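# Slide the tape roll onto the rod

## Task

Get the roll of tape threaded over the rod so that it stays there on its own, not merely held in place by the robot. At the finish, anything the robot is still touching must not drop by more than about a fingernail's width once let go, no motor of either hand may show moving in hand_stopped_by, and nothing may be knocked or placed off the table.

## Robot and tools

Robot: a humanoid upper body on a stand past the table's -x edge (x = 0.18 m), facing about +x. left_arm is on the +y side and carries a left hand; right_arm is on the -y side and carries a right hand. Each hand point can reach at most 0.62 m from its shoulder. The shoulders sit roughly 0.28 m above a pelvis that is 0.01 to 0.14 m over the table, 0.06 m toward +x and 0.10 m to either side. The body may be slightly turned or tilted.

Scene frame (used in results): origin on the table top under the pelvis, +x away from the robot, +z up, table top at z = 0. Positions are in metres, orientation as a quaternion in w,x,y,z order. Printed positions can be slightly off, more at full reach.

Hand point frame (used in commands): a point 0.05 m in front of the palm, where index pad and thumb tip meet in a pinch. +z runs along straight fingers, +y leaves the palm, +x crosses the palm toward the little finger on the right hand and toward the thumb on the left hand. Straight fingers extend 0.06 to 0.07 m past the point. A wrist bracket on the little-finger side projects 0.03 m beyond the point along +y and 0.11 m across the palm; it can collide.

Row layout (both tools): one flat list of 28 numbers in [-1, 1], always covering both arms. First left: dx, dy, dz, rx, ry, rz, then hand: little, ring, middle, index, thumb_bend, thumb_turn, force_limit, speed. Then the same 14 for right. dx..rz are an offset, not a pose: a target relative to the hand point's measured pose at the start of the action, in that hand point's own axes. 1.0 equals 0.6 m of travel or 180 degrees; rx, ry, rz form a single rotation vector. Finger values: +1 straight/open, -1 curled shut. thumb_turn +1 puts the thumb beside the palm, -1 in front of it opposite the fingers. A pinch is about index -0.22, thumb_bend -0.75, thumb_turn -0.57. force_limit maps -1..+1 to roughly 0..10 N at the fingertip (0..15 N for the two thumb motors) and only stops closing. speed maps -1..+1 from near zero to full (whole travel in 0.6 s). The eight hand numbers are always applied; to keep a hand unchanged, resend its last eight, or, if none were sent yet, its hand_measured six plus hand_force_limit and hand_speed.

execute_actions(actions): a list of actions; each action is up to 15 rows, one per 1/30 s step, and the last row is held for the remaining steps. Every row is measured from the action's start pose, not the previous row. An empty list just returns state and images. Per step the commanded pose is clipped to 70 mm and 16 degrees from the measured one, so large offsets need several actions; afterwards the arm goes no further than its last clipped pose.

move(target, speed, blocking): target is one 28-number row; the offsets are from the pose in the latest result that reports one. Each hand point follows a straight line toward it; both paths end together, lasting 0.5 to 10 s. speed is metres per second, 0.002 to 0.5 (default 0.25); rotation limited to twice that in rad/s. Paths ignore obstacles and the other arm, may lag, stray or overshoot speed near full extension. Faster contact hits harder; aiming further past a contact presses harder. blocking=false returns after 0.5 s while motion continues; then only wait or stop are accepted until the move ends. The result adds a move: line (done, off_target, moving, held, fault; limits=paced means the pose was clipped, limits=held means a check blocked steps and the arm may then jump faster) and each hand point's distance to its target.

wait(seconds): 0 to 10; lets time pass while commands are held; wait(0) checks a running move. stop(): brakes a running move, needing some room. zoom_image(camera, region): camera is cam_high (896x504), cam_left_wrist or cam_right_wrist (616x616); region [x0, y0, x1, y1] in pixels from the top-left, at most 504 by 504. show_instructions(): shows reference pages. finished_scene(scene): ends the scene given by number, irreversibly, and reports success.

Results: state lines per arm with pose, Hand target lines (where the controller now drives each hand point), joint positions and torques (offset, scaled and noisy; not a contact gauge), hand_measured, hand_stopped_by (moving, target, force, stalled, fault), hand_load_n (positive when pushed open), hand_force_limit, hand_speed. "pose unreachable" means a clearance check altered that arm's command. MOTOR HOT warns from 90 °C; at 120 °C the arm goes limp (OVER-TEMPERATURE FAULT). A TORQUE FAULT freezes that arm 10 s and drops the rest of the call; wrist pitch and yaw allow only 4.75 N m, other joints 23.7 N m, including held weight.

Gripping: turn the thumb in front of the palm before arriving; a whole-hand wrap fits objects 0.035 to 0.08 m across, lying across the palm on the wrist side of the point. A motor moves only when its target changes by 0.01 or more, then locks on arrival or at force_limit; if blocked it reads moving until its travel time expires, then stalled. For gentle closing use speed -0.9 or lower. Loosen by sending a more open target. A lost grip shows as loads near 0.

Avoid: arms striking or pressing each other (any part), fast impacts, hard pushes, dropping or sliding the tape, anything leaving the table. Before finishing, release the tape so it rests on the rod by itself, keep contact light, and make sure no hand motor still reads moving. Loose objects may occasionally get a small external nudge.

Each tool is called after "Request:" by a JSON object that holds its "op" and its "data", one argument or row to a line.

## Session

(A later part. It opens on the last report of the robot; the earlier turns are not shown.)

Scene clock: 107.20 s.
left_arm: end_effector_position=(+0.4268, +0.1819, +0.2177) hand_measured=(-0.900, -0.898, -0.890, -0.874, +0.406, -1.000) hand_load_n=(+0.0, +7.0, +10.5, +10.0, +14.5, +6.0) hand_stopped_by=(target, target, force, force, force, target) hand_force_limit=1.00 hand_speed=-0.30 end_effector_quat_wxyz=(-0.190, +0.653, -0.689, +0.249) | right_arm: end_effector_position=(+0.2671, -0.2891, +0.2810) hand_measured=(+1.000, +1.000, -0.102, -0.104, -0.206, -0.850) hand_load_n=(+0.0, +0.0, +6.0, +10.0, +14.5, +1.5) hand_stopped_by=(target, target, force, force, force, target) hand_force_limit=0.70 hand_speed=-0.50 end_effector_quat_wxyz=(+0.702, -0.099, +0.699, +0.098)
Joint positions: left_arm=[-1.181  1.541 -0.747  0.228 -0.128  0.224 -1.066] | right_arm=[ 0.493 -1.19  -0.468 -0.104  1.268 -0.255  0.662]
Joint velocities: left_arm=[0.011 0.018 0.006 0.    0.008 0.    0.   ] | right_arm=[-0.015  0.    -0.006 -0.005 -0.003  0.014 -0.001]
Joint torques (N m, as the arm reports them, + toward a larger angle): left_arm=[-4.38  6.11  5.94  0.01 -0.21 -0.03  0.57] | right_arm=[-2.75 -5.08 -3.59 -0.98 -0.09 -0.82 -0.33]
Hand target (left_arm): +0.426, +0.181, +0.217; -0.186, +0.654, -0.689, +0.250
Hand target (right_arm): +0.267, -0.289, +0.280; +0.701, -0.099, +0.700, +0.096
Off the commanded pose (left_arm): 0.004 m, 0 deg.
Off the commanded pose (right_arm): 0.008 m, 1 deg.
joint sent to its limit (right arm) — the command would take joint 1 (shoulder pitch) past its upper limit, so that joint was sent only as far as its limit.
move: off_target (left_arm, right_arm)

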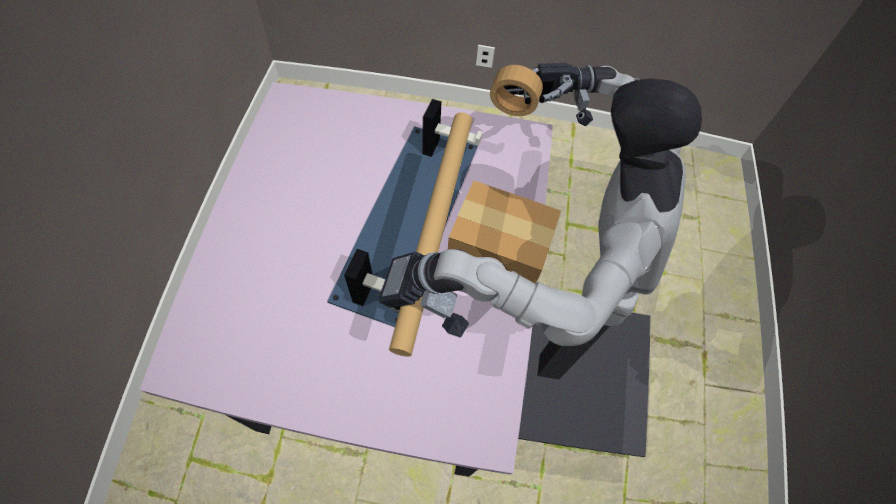

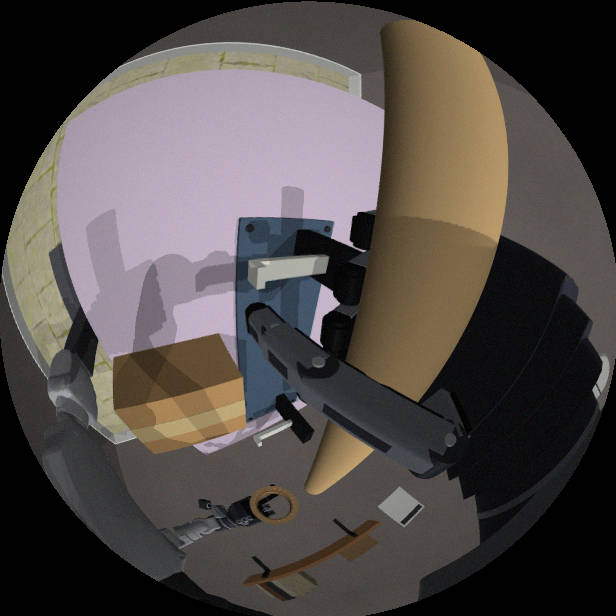

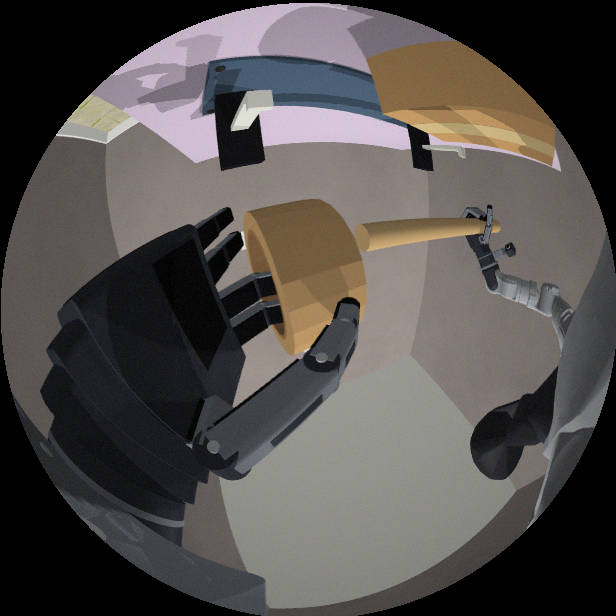

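Request:
{"op": "move", "data": {
  "target": [0,0,0,0,0,0,-0.9,-0.9,-1,-1,-0.5,-1,1,-0.3,-0.01,-0.039,0.136,0,0,0,1,1,-0.6,-0.6,-0.35,-0.85,0.7,-0.5],
  "speed": 0.15
}}

Request:
{"op": "zoom_image", "data": {
  "camera": "cam_left_wrist",
  "region": [250,430,370,550]
}}

Request:
{"op": "zoom_image", "data": {
  "camera": "cam_high",
  "region": [410,40,560,180]
}}

Scene clock: 114.90 s.
left_arm: end_effector_position=(+0.4268, +0.1819, +0.2177) hand_measured=(-0.900, -0.898, -0.890, -0.874, +0.406, -1.000) hand_load_n=(+0.0, +7.0, +10.5, +10.0, +14.5, +6.0) hand_stopped_by=(target, target, force, force, force, target) hand_force_limit=1.00 hand_speed=-0.30 end_effector_quat_wxyz=(-0.190, +0.653, -0.689, +0.250) | right_arm: end_effector_position=(+0.3534, -0.2821, +0.2870) hand_measured=(+1.000, +1.000, -0.102, -0.104, -0.206, -0.850) hand_load_n=(+0.0, +0.0, +6.5, +10.0, +14.5, +1.5) hand_stopped_by=(target, target, force, force, force, target) hand_force_limit=0.70 hand_speed=-0.50 end_effector_quat_wxyz=(+0.699, -0.102, +0.700, +0.105)
Joint positions: left_arm=[-1.181  1.541 -0.747  0.228 -0.128  0.223 -1.066] | right_arm=[-0.188 -1.278 -0.008  0.123  1.235 -0.098  0.546]
Joint velocities: left_arm=[-0.018  0.006 -0.008  0.    -0.005  0.     0.   ] | right_arm=[-0.012 -0.003 -0.005 -0.003 -0.011 -0.004  0.   ]
Joint torques (N m, as the arm reports them, + toward a larger angle): left_arm=[-4.18  6.55  5.66 -0.13  0.09  0.08  0.63] | right_arm=[-5.75 -7.25 -3.27 -0.45 -0.41 -1.09 -0.14]
Hand target (left_arm): +0.427, +0.182, +0.218; -0.190, +0.653, -0.689, +0.249
Hand target (right_arm): +0.353, -0.282, +0.287; +0.699, -0.104, +0.700, +0.104
Off the commanded pose (left_arm): 0.000 m, 0 deg.
Off the commanded pose (right_arm): 0.007 m, 1 deg.
move: off_target (right_arm)

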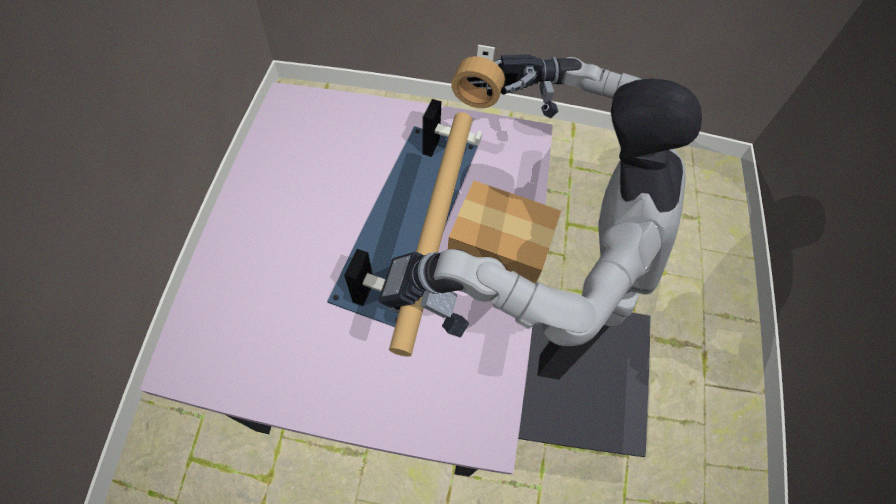

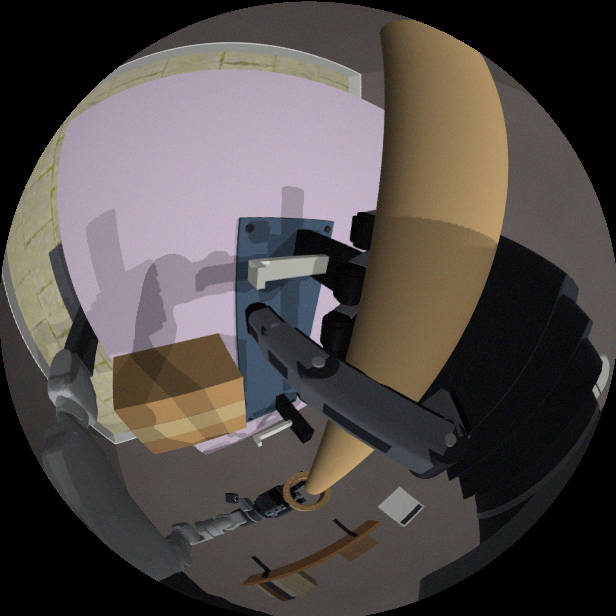

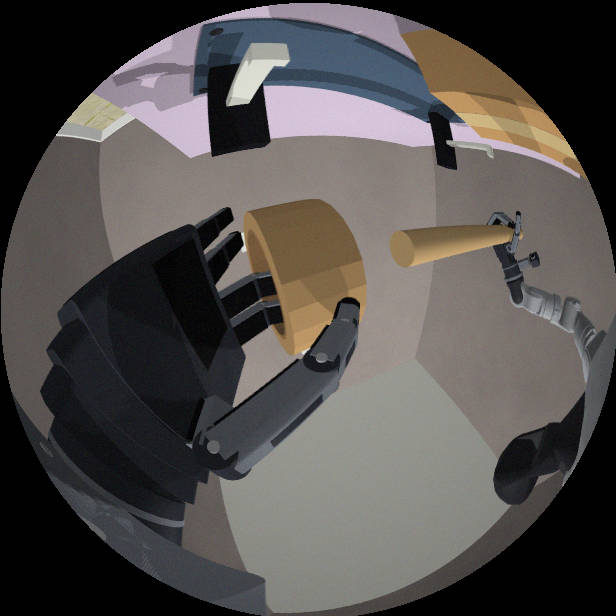

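Region (250, 430, 370, 550) of cam_left_wrist's 616x616 image, scaled by 4.200, with more detail than that image has.

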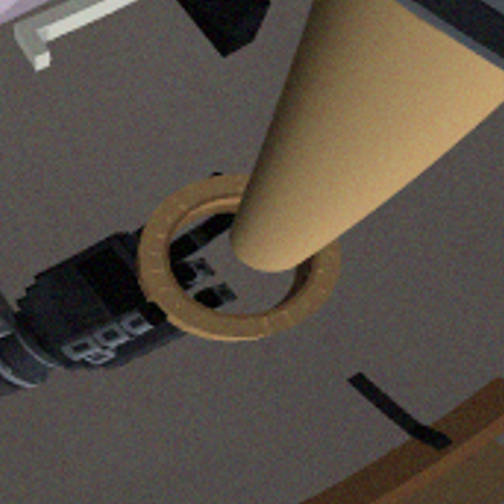

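Region (410, 40, 560, 180) of cam_high's 896x504 image, scaled by 3.360, with more detail than that image has; it fills the top 470 rows of this view, and the rest is white.

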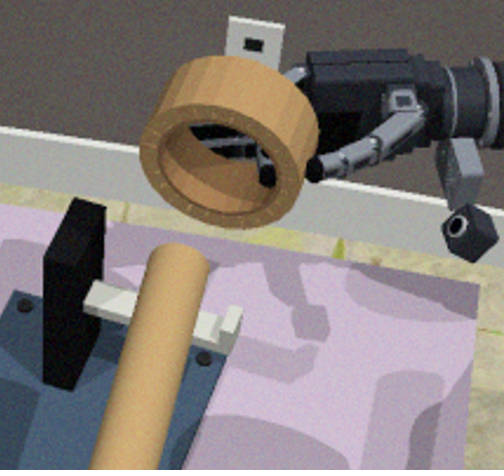

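Request:
{"op": "move", "data": {
  "target": [0.108,0.002,0.007,0,0,0,-0.9,-0.9,-1,-1,-0.5,-1,1,-0.3,0.008,0,0.004,0,0,0,1,1,-0.6,-0.6,-0.35,-0.85,0.7,-0.5],
  "speed": 0.1
}}

Request:
{"op": "zoom_image", "data": {
  "camera": "cam_left_wrist",
  "region": [250,430,370,550]
}}

Request:
{"op": "zoom_image", "data": {
  "camera": "cam_high",
  "region": [410,40,560,180]
}}

Scene clock: 126.33 s.
left_arm: end_effector_position=(+0.4228, +0.1152, +0.2184) hand_measured=(-0.900, -0.898, -0.890, -0.874, +0.406, -1.000) hand_load_n=(+0.0, +7.0, +10.5, +10.0, +14.5, +6.0) hand_stopped_by=(target, target, force, force, force, target) hand_force_limit=1.00 hand_speed=-0.30 end_effector_quat_wxyz=(-0.188, +0.652, -0.690, +0.252) | right_arm: end_effector_position=(+0.3558, -0.2815, +0.2828) hand_measured=(+1.000, +1.000, -0.102, -0.104, -0.206, -0.850) hand_load_n=(+0.0, +0.0, +6.5, +10.0, +14.5, +1.5) hand_stopped_by=(target, target, force, force, force, target) hand_force_limit=0.70 hand_speed=-0.50 end_effector_quat_wxyz=(+0.699, -0.101, +0.700, +0.106)
Joint positions: left_arm=[-1.311  1.409 -0.791 -0.058 -0.049  0.636 -1.1  ] | right_arm=[-0.211 -1.262  0.017  0.139  1.222 -0.105  0.546]
Joint velocities: left_arm=[-0.023  0.006  0.     0.006  0.012  0.     0.   ] | right_arm=[-0.014  0.002 -0.006  0.009 -0.012 -0.002  0.   ]
Joint torques (N m, as the arm reports them, + toward a larger angle): left_arm=[-5.13  5.1   5.79 -0.32  0.68  0.26  0.53] | right_arm=[-6.2  -7.35 -3.61 -0.49 -0.32 -1.1  -0.13]
Hand target (left_arm): +0.423, +0.117, +0.219; -0.191, +0.653, -0.689, +0.251
Hand target (right_arm): +0.356, -0.281, +0.282; +0.699, -0.102, +0.700, +0.105
Off the commanded pose (left_arm): 0.002 m, 0 deg.
Off the commanded pose (right_arm): 0.001 m, 0 deg.
move: done

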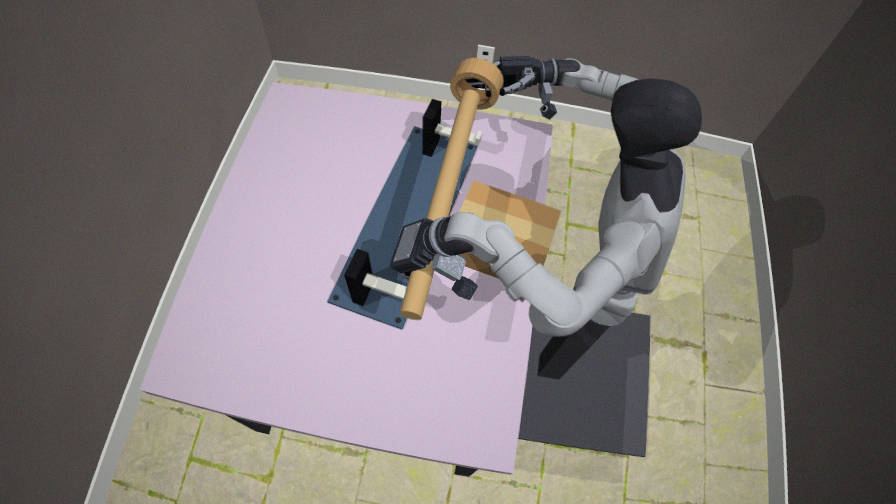

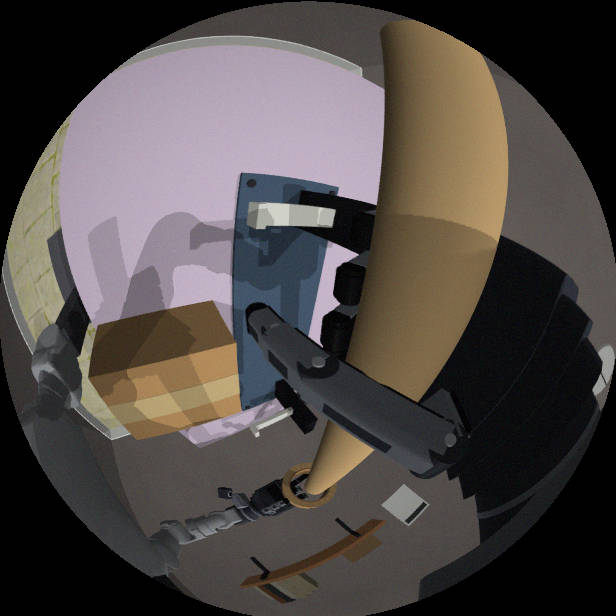

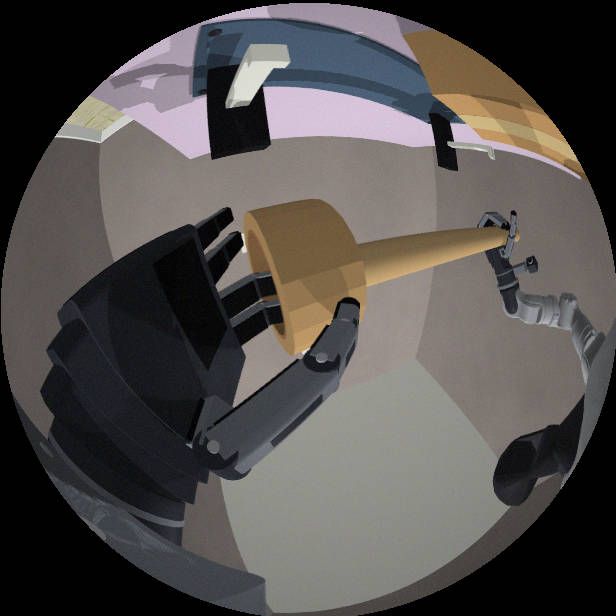

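Region (250, 430, 370, 550) of cam_left_wrist's 616x616 image, scaled by 4.200, with more detail than that image has.

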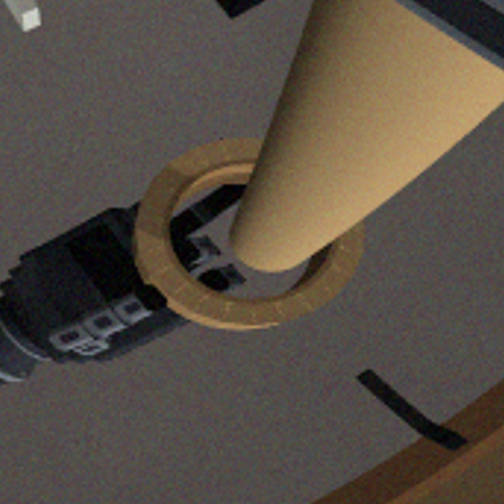

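Region (410, 40, 560, 180) of cam_high's 896x504 image, scaled by 3.360, with more detail than that image has; it fills the top 470 rows of this view, and the rest is white.

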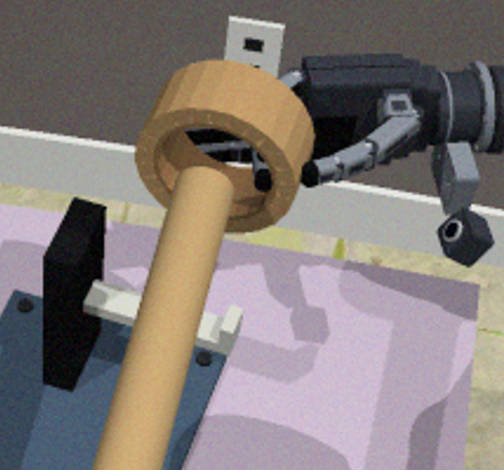

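Request:
{"op": "move", "data": {
  "target": [0.133,-0.003,0.013,0,0,0,-0.9,-0.9,-1,-1,-0.5,-1,1,-0.3,0.005,0.106,0.025,0,0,0,1,1,-0.6,-0.6,-0.35,-0.85,0.7,-0.5],
  "speed": 0.05
}}

Request:
{"op": "zoom_image", "data": {
  "camera": "cam_left_wrist",
  "region": [250,410,390,550]
}}

Request:
{"op": "zoom_image", "data": {
  "camera": "cam_high",
  "region": [410,40,560,180]
}}

Scene clock: 138.23 s.
left_arm: end_effector_position=(+0.4208, +0.0334, +0.2194) hand_measured=(-0.900, -0.898, -0.890, -0.874, +0.406, -1.000) hand_load_n=(+0.0, +7.0, +10.5, +10.0, +14.5, +6.0) hand_stopped_by=(target, target, force, force, force, target) hand_force_limit=1.00 hand_speed=-0.30 end_effector_quat_wxyz=(-0.187, +0.650, -0.692, +0.254) | right_arm: end_effector_position=(+0.3511, -0.2176, +0.2787) hand_measured=(+1.000, +1.000, -0.102, -0.104, -0.206, -0.850) hand_load_n=(+0.0, +0.0, +6.5, +10.0, +14.5, +1.5) hand_stopped_by=(target, target, force, force, force, target) hand_force_limit=0.70 hand_speed=-0.50 end_effector_quat_wxyz=(+0.698, -0.101, +0.701, +0.103)
Joint positions: left_arm=[-1.553  1.114 -0.964 -0.142  0.079  1.025 -1.163] | right_arm=[-0.092 -1.257  0.052 -0.242  1.167 -0.111  0.199]
Joint velocities: left_arm=[ 0.     0.002 -0.003  0.003  0.003  0.004  0.   ] | right_arm=[-0.011 -0.003 -0.003  0.003 -0.005  0.    -0.002]
Joint torques (N m, as the arm reports them, + toward a larger angle): left_arm=[-6.02  3.53  5.09 -0.18  1.54  0.24  0.6 ] | right_arm=[-5.24 -6.   -2.91 -1.74 -0.72 -1.15 -0.28]
Hand target (left_arm): +0.422, +0.035, +0.220; -0.189, +0.651, -0.690, +0.253
Hand target (right_arm): +0.351, -0.217, +0.277; +0.697, -0.102, +0.703, +0.103
Off the commanded pose (left_arm): 0.002 m, 0 deg.
Off the commanded pose (right_arm): 0.002 m, 0 deg.
move: done

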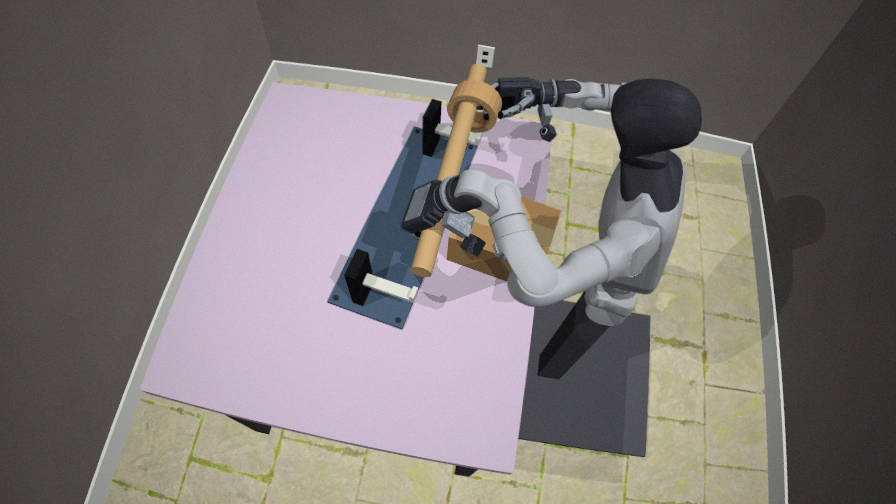

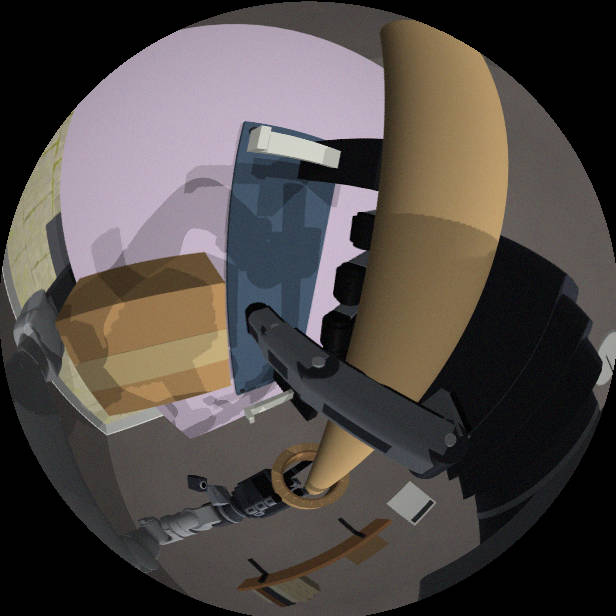

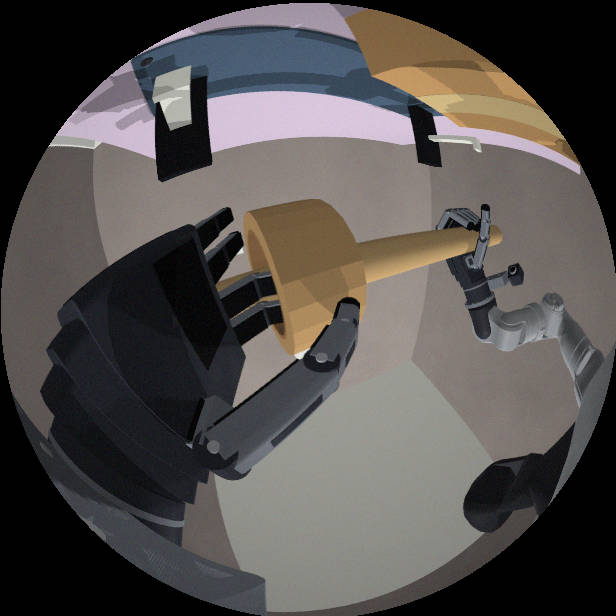

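Region (250, 410, 390, 550) of cam_left_wrist's 616x616 image, scaled by 3.600, with more detail than that image has.

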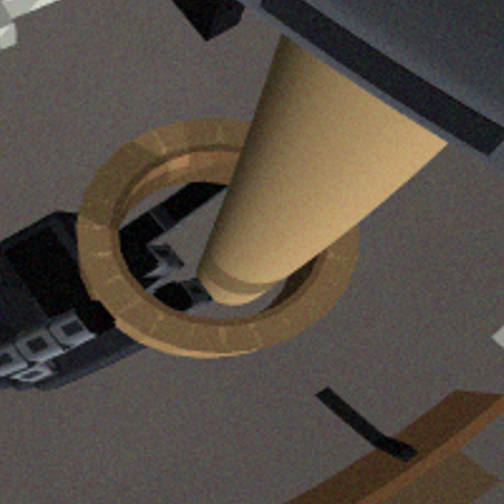

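Region (410, 40, 560, 180) of cam_high's 896x504 image, scaled by 3.360, with more detail than that image has; it fills the top 470 rows of this view, and the rest is white.

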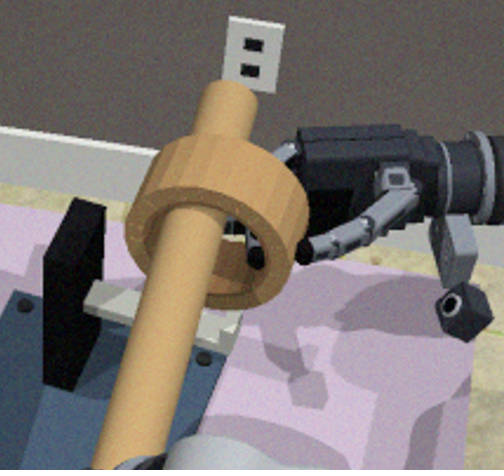

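Rod is at the +x wall; lower and shift +x.

Request:
{"op": "move", "data": {
  "target": [0,0,0,0,0,0,-0.9,-0.9,-1,-1,-0.5,-1,1,-0.3,0.02,-0.004,0.015,0,0,0,1,1,-0.6,-0.6,-0.35,-0.85,0.7,-0.5],
  "speed": 0.04
}}

Request:
{"op": "zoom_image", "data": {
  "camera": "cam_left_wrist",
  "region": [250,410,390,550]
}}

Scene clock: 149.10 s.
left_arm: end_effector_position=(+0.4207, +0.0349, +0.2178) hand_measured=(-0.900, -0.898, -0.890, -0.874, +0.406, -1.000) hand_load_n=(+0.0, +7.0, +11.5, +12.5, +12.0, +7.5) hand_stopped_by=(target, target, force, force, force, target) hand_force_limit=1.00 hand_speed=-0.30 end_effector_quat_wxyz=(-0.187, +0.652, -0.690, +0.251) | right_arm: end_effector_position=(+0.3603, -0.2160, +0.2691) hand_measured=(+1.000, +1.000, -0.102, -0.104, -0.206, -0.850) hand_load_n=(+0.0, +0.0, +6.5, +9.5, +14.5, +1.5) hand_stopped_by=(target, target, force, force, force, target) hand_force_limit=0.70 hand_speed=-0.50 end_effector_quat_wxyz=(+0.699, -0.102, +0.700, +0.106)
Joint positions: left_arm=[-1.55   1.114 -0.967 -0.141  0.079  1.028 -1.163] | right_arm=[-0.182 -1.2    0.128 -0.174  1.119 -0.113  0.216]
Joint velocities: left_arm=[ 0.003  0.006  0.006 -0.002  0.     0.     0.   ] | right_arm=[-0.003 -0.009  0.018 -0.002 -0.011 -0.006  0.   ]
Joint torques (N m, as the arm reports them, + toward a larger angle): left_arm=[-5.93  3.69  5.86 -0.38  1.2  -0.04  0.57] | right_arm=[-5.4  -5.99 -2.28 -0.77 -0.3  -1.06 -0.19]
Hand target (left_arm): +0.421, +0.033, +0.219; -0.187, +0.650, -0.692, +0.254
Hand target (right_arm): +0.361, -0.216, +0.267; +0.698, -0.102, +0.701, +0.104
Off the commanded pose (left_arm): 0.002 m, 0 deg.
Off the commanded pose (right_arm): 0.003 m, 0 deg.
move: done

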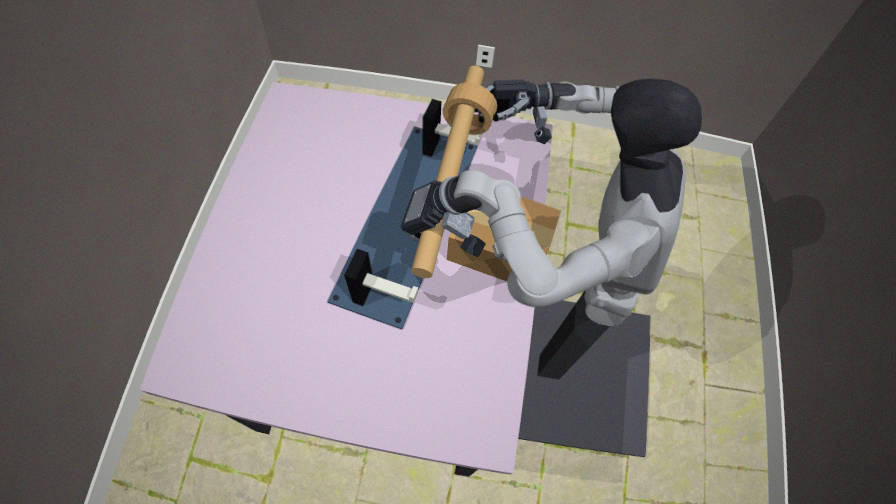

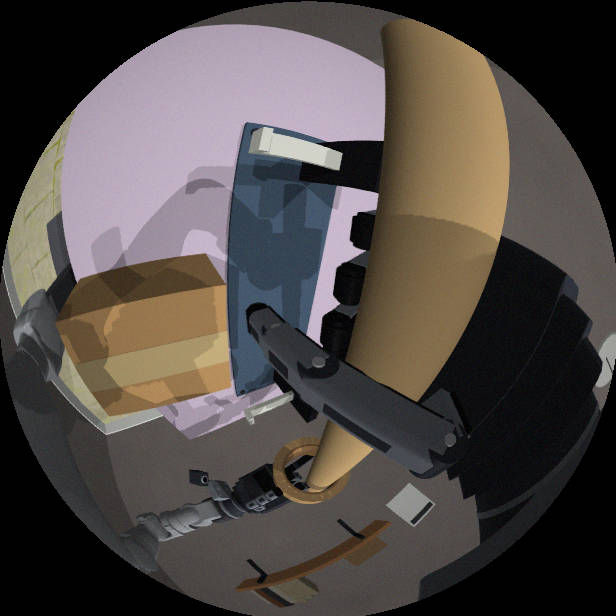

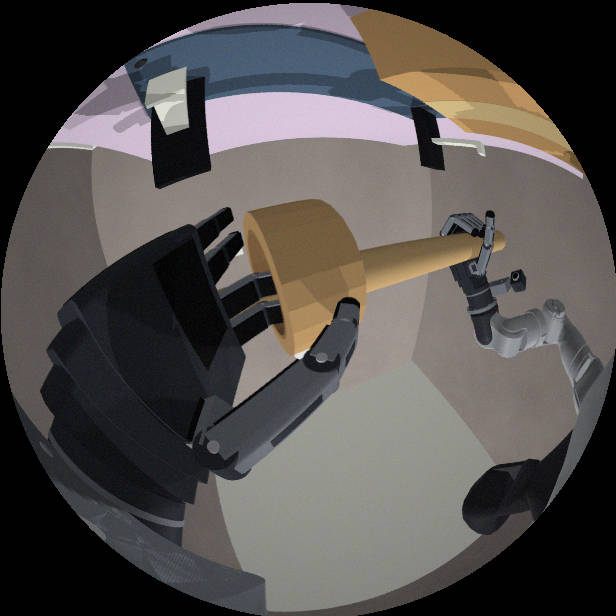

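Region (250, 410, 390, 550) of cam_left_wrist's 616x616 image, scaled by 3.600, with more detail than that image has.

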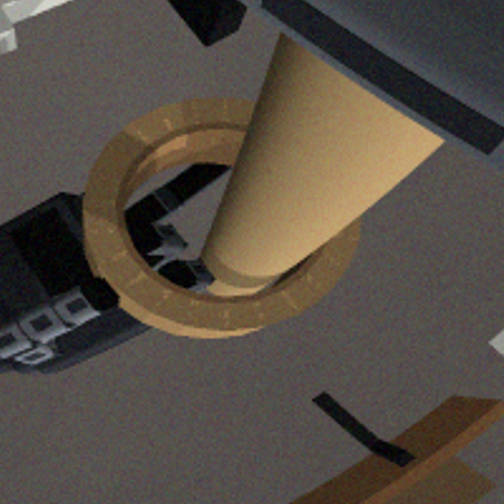

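Request:
{"op": "move", "data": {
  "target": [0,0,0,0,0,0,-0.9,-0.9,-1,-1,-0.5,-1,1,-0.3,0.005,0,-0.008,0,0,0,1,1,0.0,-0.06,0.5,-0.85,0.7,-0.4],
  "speed": 0.03
}}

Request:
{"op": "move", "data": {
  "target": [0,0,0,0,0,0,-0.9,-0.9,-1,-1,-0.5,-1,1,-0.3,0.022,-0.08,-0.022,0,0,0,1,1,0.0,-0.06,0.5,-0.85,0.7,-0.4],
  "speed": 0.06
}}

Scene clock: 157.67 s.
left_arm: end_effector_position=(+0.4187, +0.0354, +0.2143) hand_measured=(-0.900, -0.898, -0.890, -0.874, +0.406, -1.000) hand_load_n=(+0.0, +7.0, +11.5, +12.5, +12.0, +7.5) hand_stopped_by=(target, target, force, force, force, target) hand_force_limit=1.00 hand_speed=-0.30 end_effector_quat_wxyz=(-0.185, +0.651, -0.694, +0.245) | right_arm: end_effector_position=(+0.3565, -0.2181, +0.2643) hand_measured=(+1.000, +1.000, +0.000, -0.060, +0.500, -0.850) hand_load_n=(+0.0, +0.0, +0.0, +1.0, +0.0, +0.0) hand_stopped_by=(target, target, target, target, target, target) hand_force_limit=0.70 hand_speed=-0.40 end_effector_quat_wxyz=(+0.697, -0.099, +0.702, +0.106)
Joint positions: left_arm=[-1.546  1.113 -0.973 -0.143  0.079  1.024 -1.166] | right_arm=[-0.149 -1.2    0.123 -0.174  1.119 -0.133  0.222]
Joint velocities: left_arm=[-0.003 -0.009 -0.002  0.    -0.002  0.     0.   ] | right_arm=[ 0.005  0.02   0.     0.005 -0.006  0.     0.   ]
Joint torques (N m, as the arm reports them, + toward a larger angle): left_arm=[-6.09  3.62  6.23 -0.22  1.17  0.36  0.7 ] | right_arm=[-4.4  -5.89 -2.91 -1.32 -0.37 -1.   -0.01]
Hand target (left_arm): +0.421, +0.035, +0.218; -0.187, +0.652, -0.690, +0.251
Hand target (right_arm): +0.356, -0.218, +0.266; +0.699, -0.101, +0.700, +0.105
Off the commanded pose (left_arm): 0.004 m, 1 deg.
Off the commanded pose (right_arm): 0.002 m, 1 deg.
move: off_target (left_arm)

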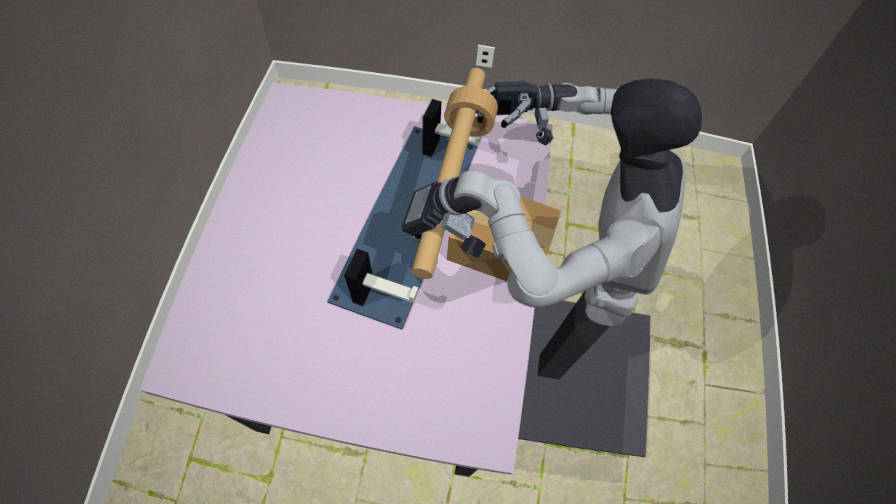

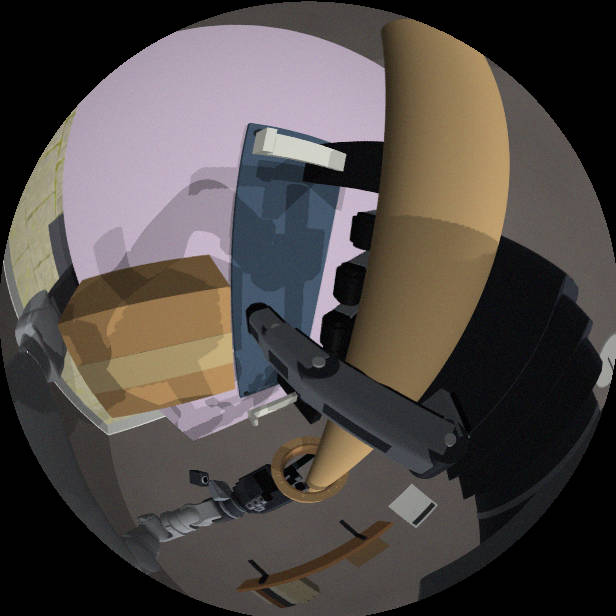

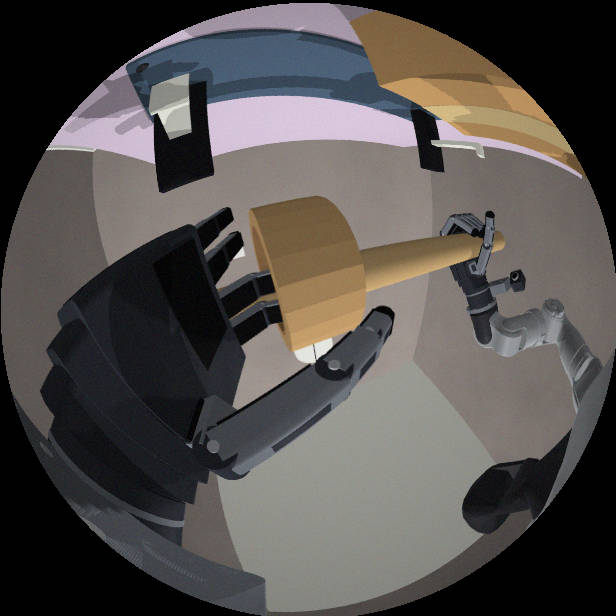

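Scene clock: 158.83 s.
left_arm: end_effector_position=(+0.4175, +0.0361, +0.2110) hand_measured=(-0.900, -0.898, -0.890, -0.874, +0.406, -1.000) hand_load_n=(+0.0, +6.5, +12.5, +14.0, +10.5, +9.5) hand_stopped_by=(target, target, force, force, force, target) hand_force_limit=1.00 hand_speed=-0.30 end_effector_quat_wxyz=(-0.184, +0.652, -0.695, +0.240) | right_arm: end_effector_position=(+0.3568, -0.2624, +0.2501) hand_measured=(+1.000, +1.000, +0.000, -0.060, +0.500, -0.850) hand_load_n=(+0.0, +0.0, +0.0, +0.0, +0.0, +0.0) hand_stopped_by=(target, target, target, target, target, target) hand_force_limit=0.70 hand_speed=-0.40 end_effector_quat_wxyz=(+0.695, -0.105, +0.702, +0.113)
Joint positions: left_arm=[-1.541  1.11  -0.98  -0.143  0.079  1.027 -1.166] | right_arm=[-0.227 -1.155  0.11   0.148  1.124 -0.179  0.518]
Joint velocities: left_arm=[ 0.005  0.005 -0.003  0.     0.002  0.     0.   ] | right_arm=[-0.003  0.003  0.    -0.011 -0.009  0.     0.004]
Joint torques (N m, as the arm reports them, + toward a larger angle): left_arm=[-6.15  4.09  6.4  -0.42  0.9  -0.01  0.61] | right_arm=[-5.24 -7.05 -3.13 -0.14  0.18 -0.85 -0.42]
Hand target (left_arm): +0.419, +0.035, +0.214; -0.185, +0.651, -0.694, +0.245
Hand target (right_arm): +0.359, -0.267, +0.253; +0.699, -0.098, +0.700, +0.108
Off the commanded pose (left_arm): 0.004 m, 1 deg.
Off the commanded pose (right_arm): 0.005 m, 1 deg.
move: off_target (left_arm, right_arm)

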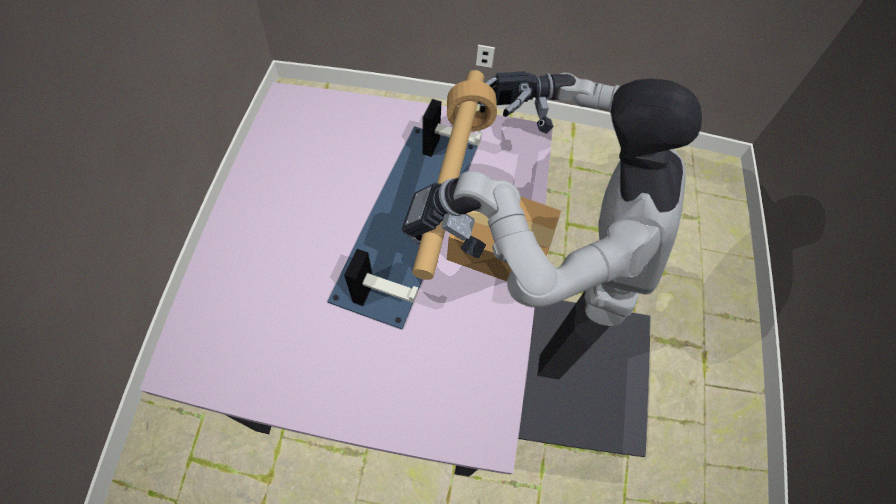

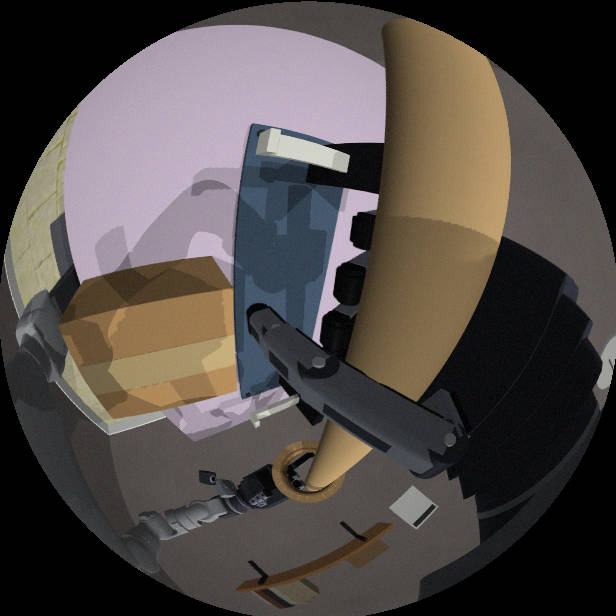

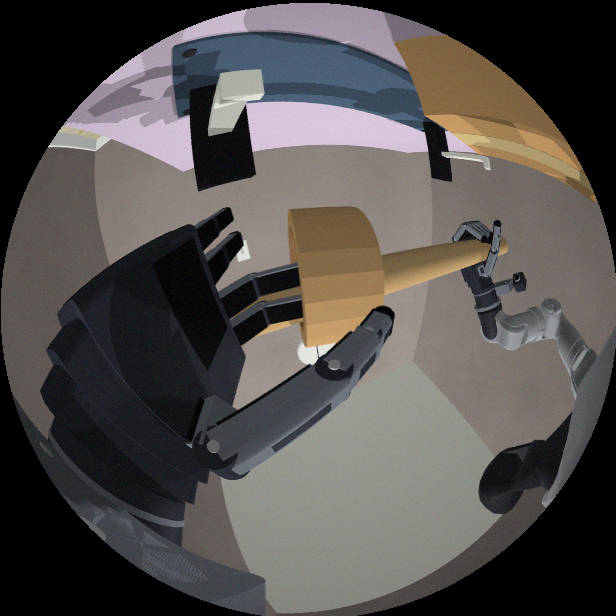

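Request:
{"op": "move", "data": {
  "target": [0,-0.005,-0.004,0,0.009,-0.007,-0.9,-0.9,-1,-1,-0.5,-1,1,-0.3,0.0,-0.05,-0.01,0,0,0,1,1,0.0,-0.06,0.5,-0.85,0.7,-0.4],
  "speed": 0.04
}}

Request:
{"op": "zoom_image", "data": {
  "camera": "cam_high",
  "region": [410,40,560,180]
}}

Request:
{"op": "zoom_image", "data": {
  "camera": "cam_left_wrist",
  "region": [230,400,370,540]
}}

Scene clock: 170.93 s.
left_arm: end_effector_position=(+0.4170, +0.0372, +0.2096) hand_measured=(-0.900, -0.898, -0.890, -0.874, +0.406, -1.000) hand_load_n=(+0.0, +6.0, +12.5, +15.5, +9.0, +10.0) hand_stopped_by=(target, target, force, force, force, target) hand_force_limit=1.00 hand_speed=-0.30 end_effector_quat_wxyz=(-0.172, +0.656, -0.693, +0.245) | right_arm: end_effector_position=(+0.3602, -0.2903, +0.2525) hand_measured=(+1.000, +1.000, +0.000, -0.060, +0.500, -0.850) hand_load_n=(+0.0, +0.0, +0.5, -0.5, +0.0, +0.0) hand_stopped_by=(target, target, target, target, target, target) hand_force_limit=0.70 hand_speed=-0.40 end_effector_quat_wxyz=(+0.698, -0.109, +0.699, +0.115)
Joint positions: left_arm=[-1.504  1.117 -0.938 -0.133  0.073  1.001 -1.166] | right_arm=[-0.343 -1.141  0.113  0.371  1.128 -0.178  0.698]
Joint velocities: left_arm=[-0.008  0.015 -0.006 -0.009  0.     0.    -0.002] | right_arm=[-0.008  0.006  0.    -0.003 -0.003  0.     0.   ]
Joint torques (N m, as the arm reports them, + toward a larger angle): left_arm=[-5.95  4.5   6.78 -0.18  0.94  0.    0.58] | right_arm=[-5.62 -7.2  -2.43 -0.81 -0.26 -0.59 -0.19]
Hand target (left_arm): +0.419, +0.036, +0.215; -0.171, +0.656, -0.690, +0.251
Hand target (right_arm): +0.361, -0.292, +0.251; +0.696, -0.106, +0.701, +0.114
Off the commanded pose (left_arm): 0.005 m, 1 deg.
Off the commanded pose (right_arm): 0.004 m, 1 deg.
move: off_target (left_arm, right_arm)

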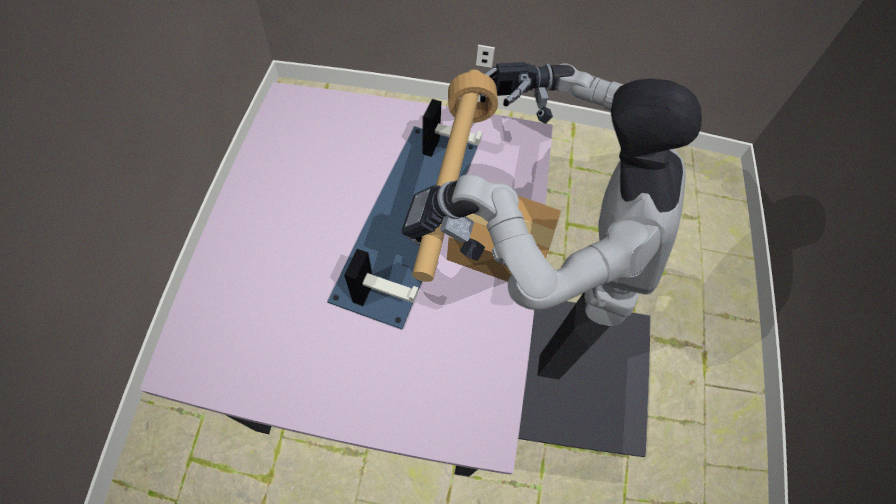

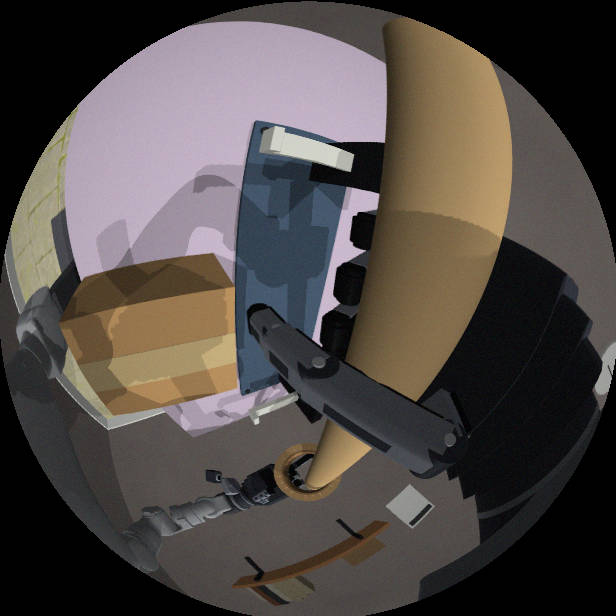

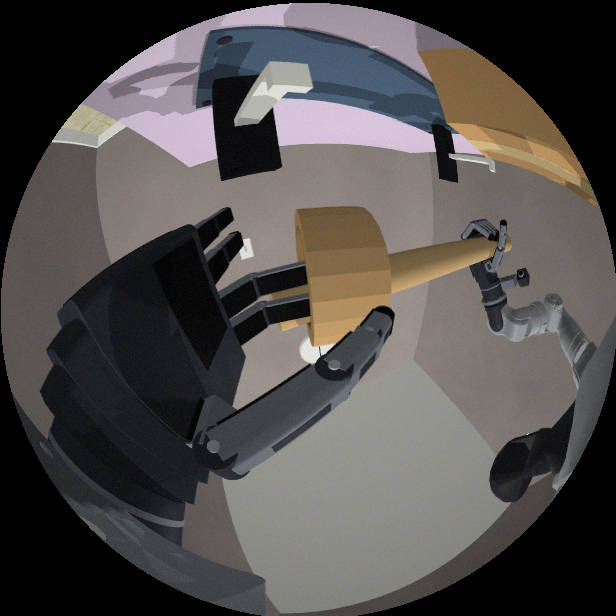

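Region (410, 40, 560, 180) of cam_high's 896x504 image, scaled by 3.360, with more detail than that image has; it fills the top 470 rows of this view, and the rest is white.

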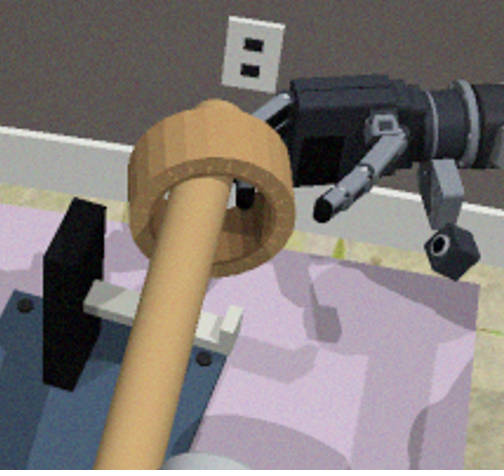

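Region (230, 400, 370, 540) of cam_left_wrist's 616x616 image, scaled by 3.600, with more detail than that image has.

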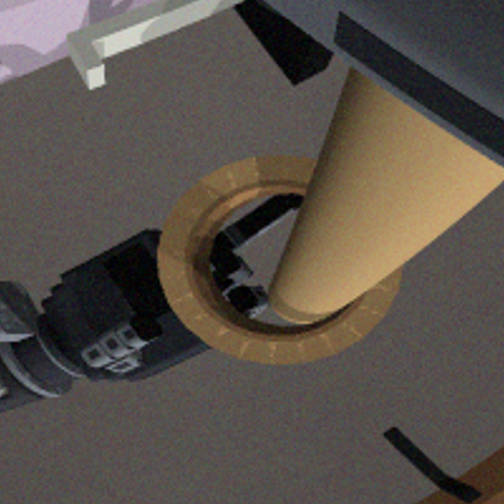

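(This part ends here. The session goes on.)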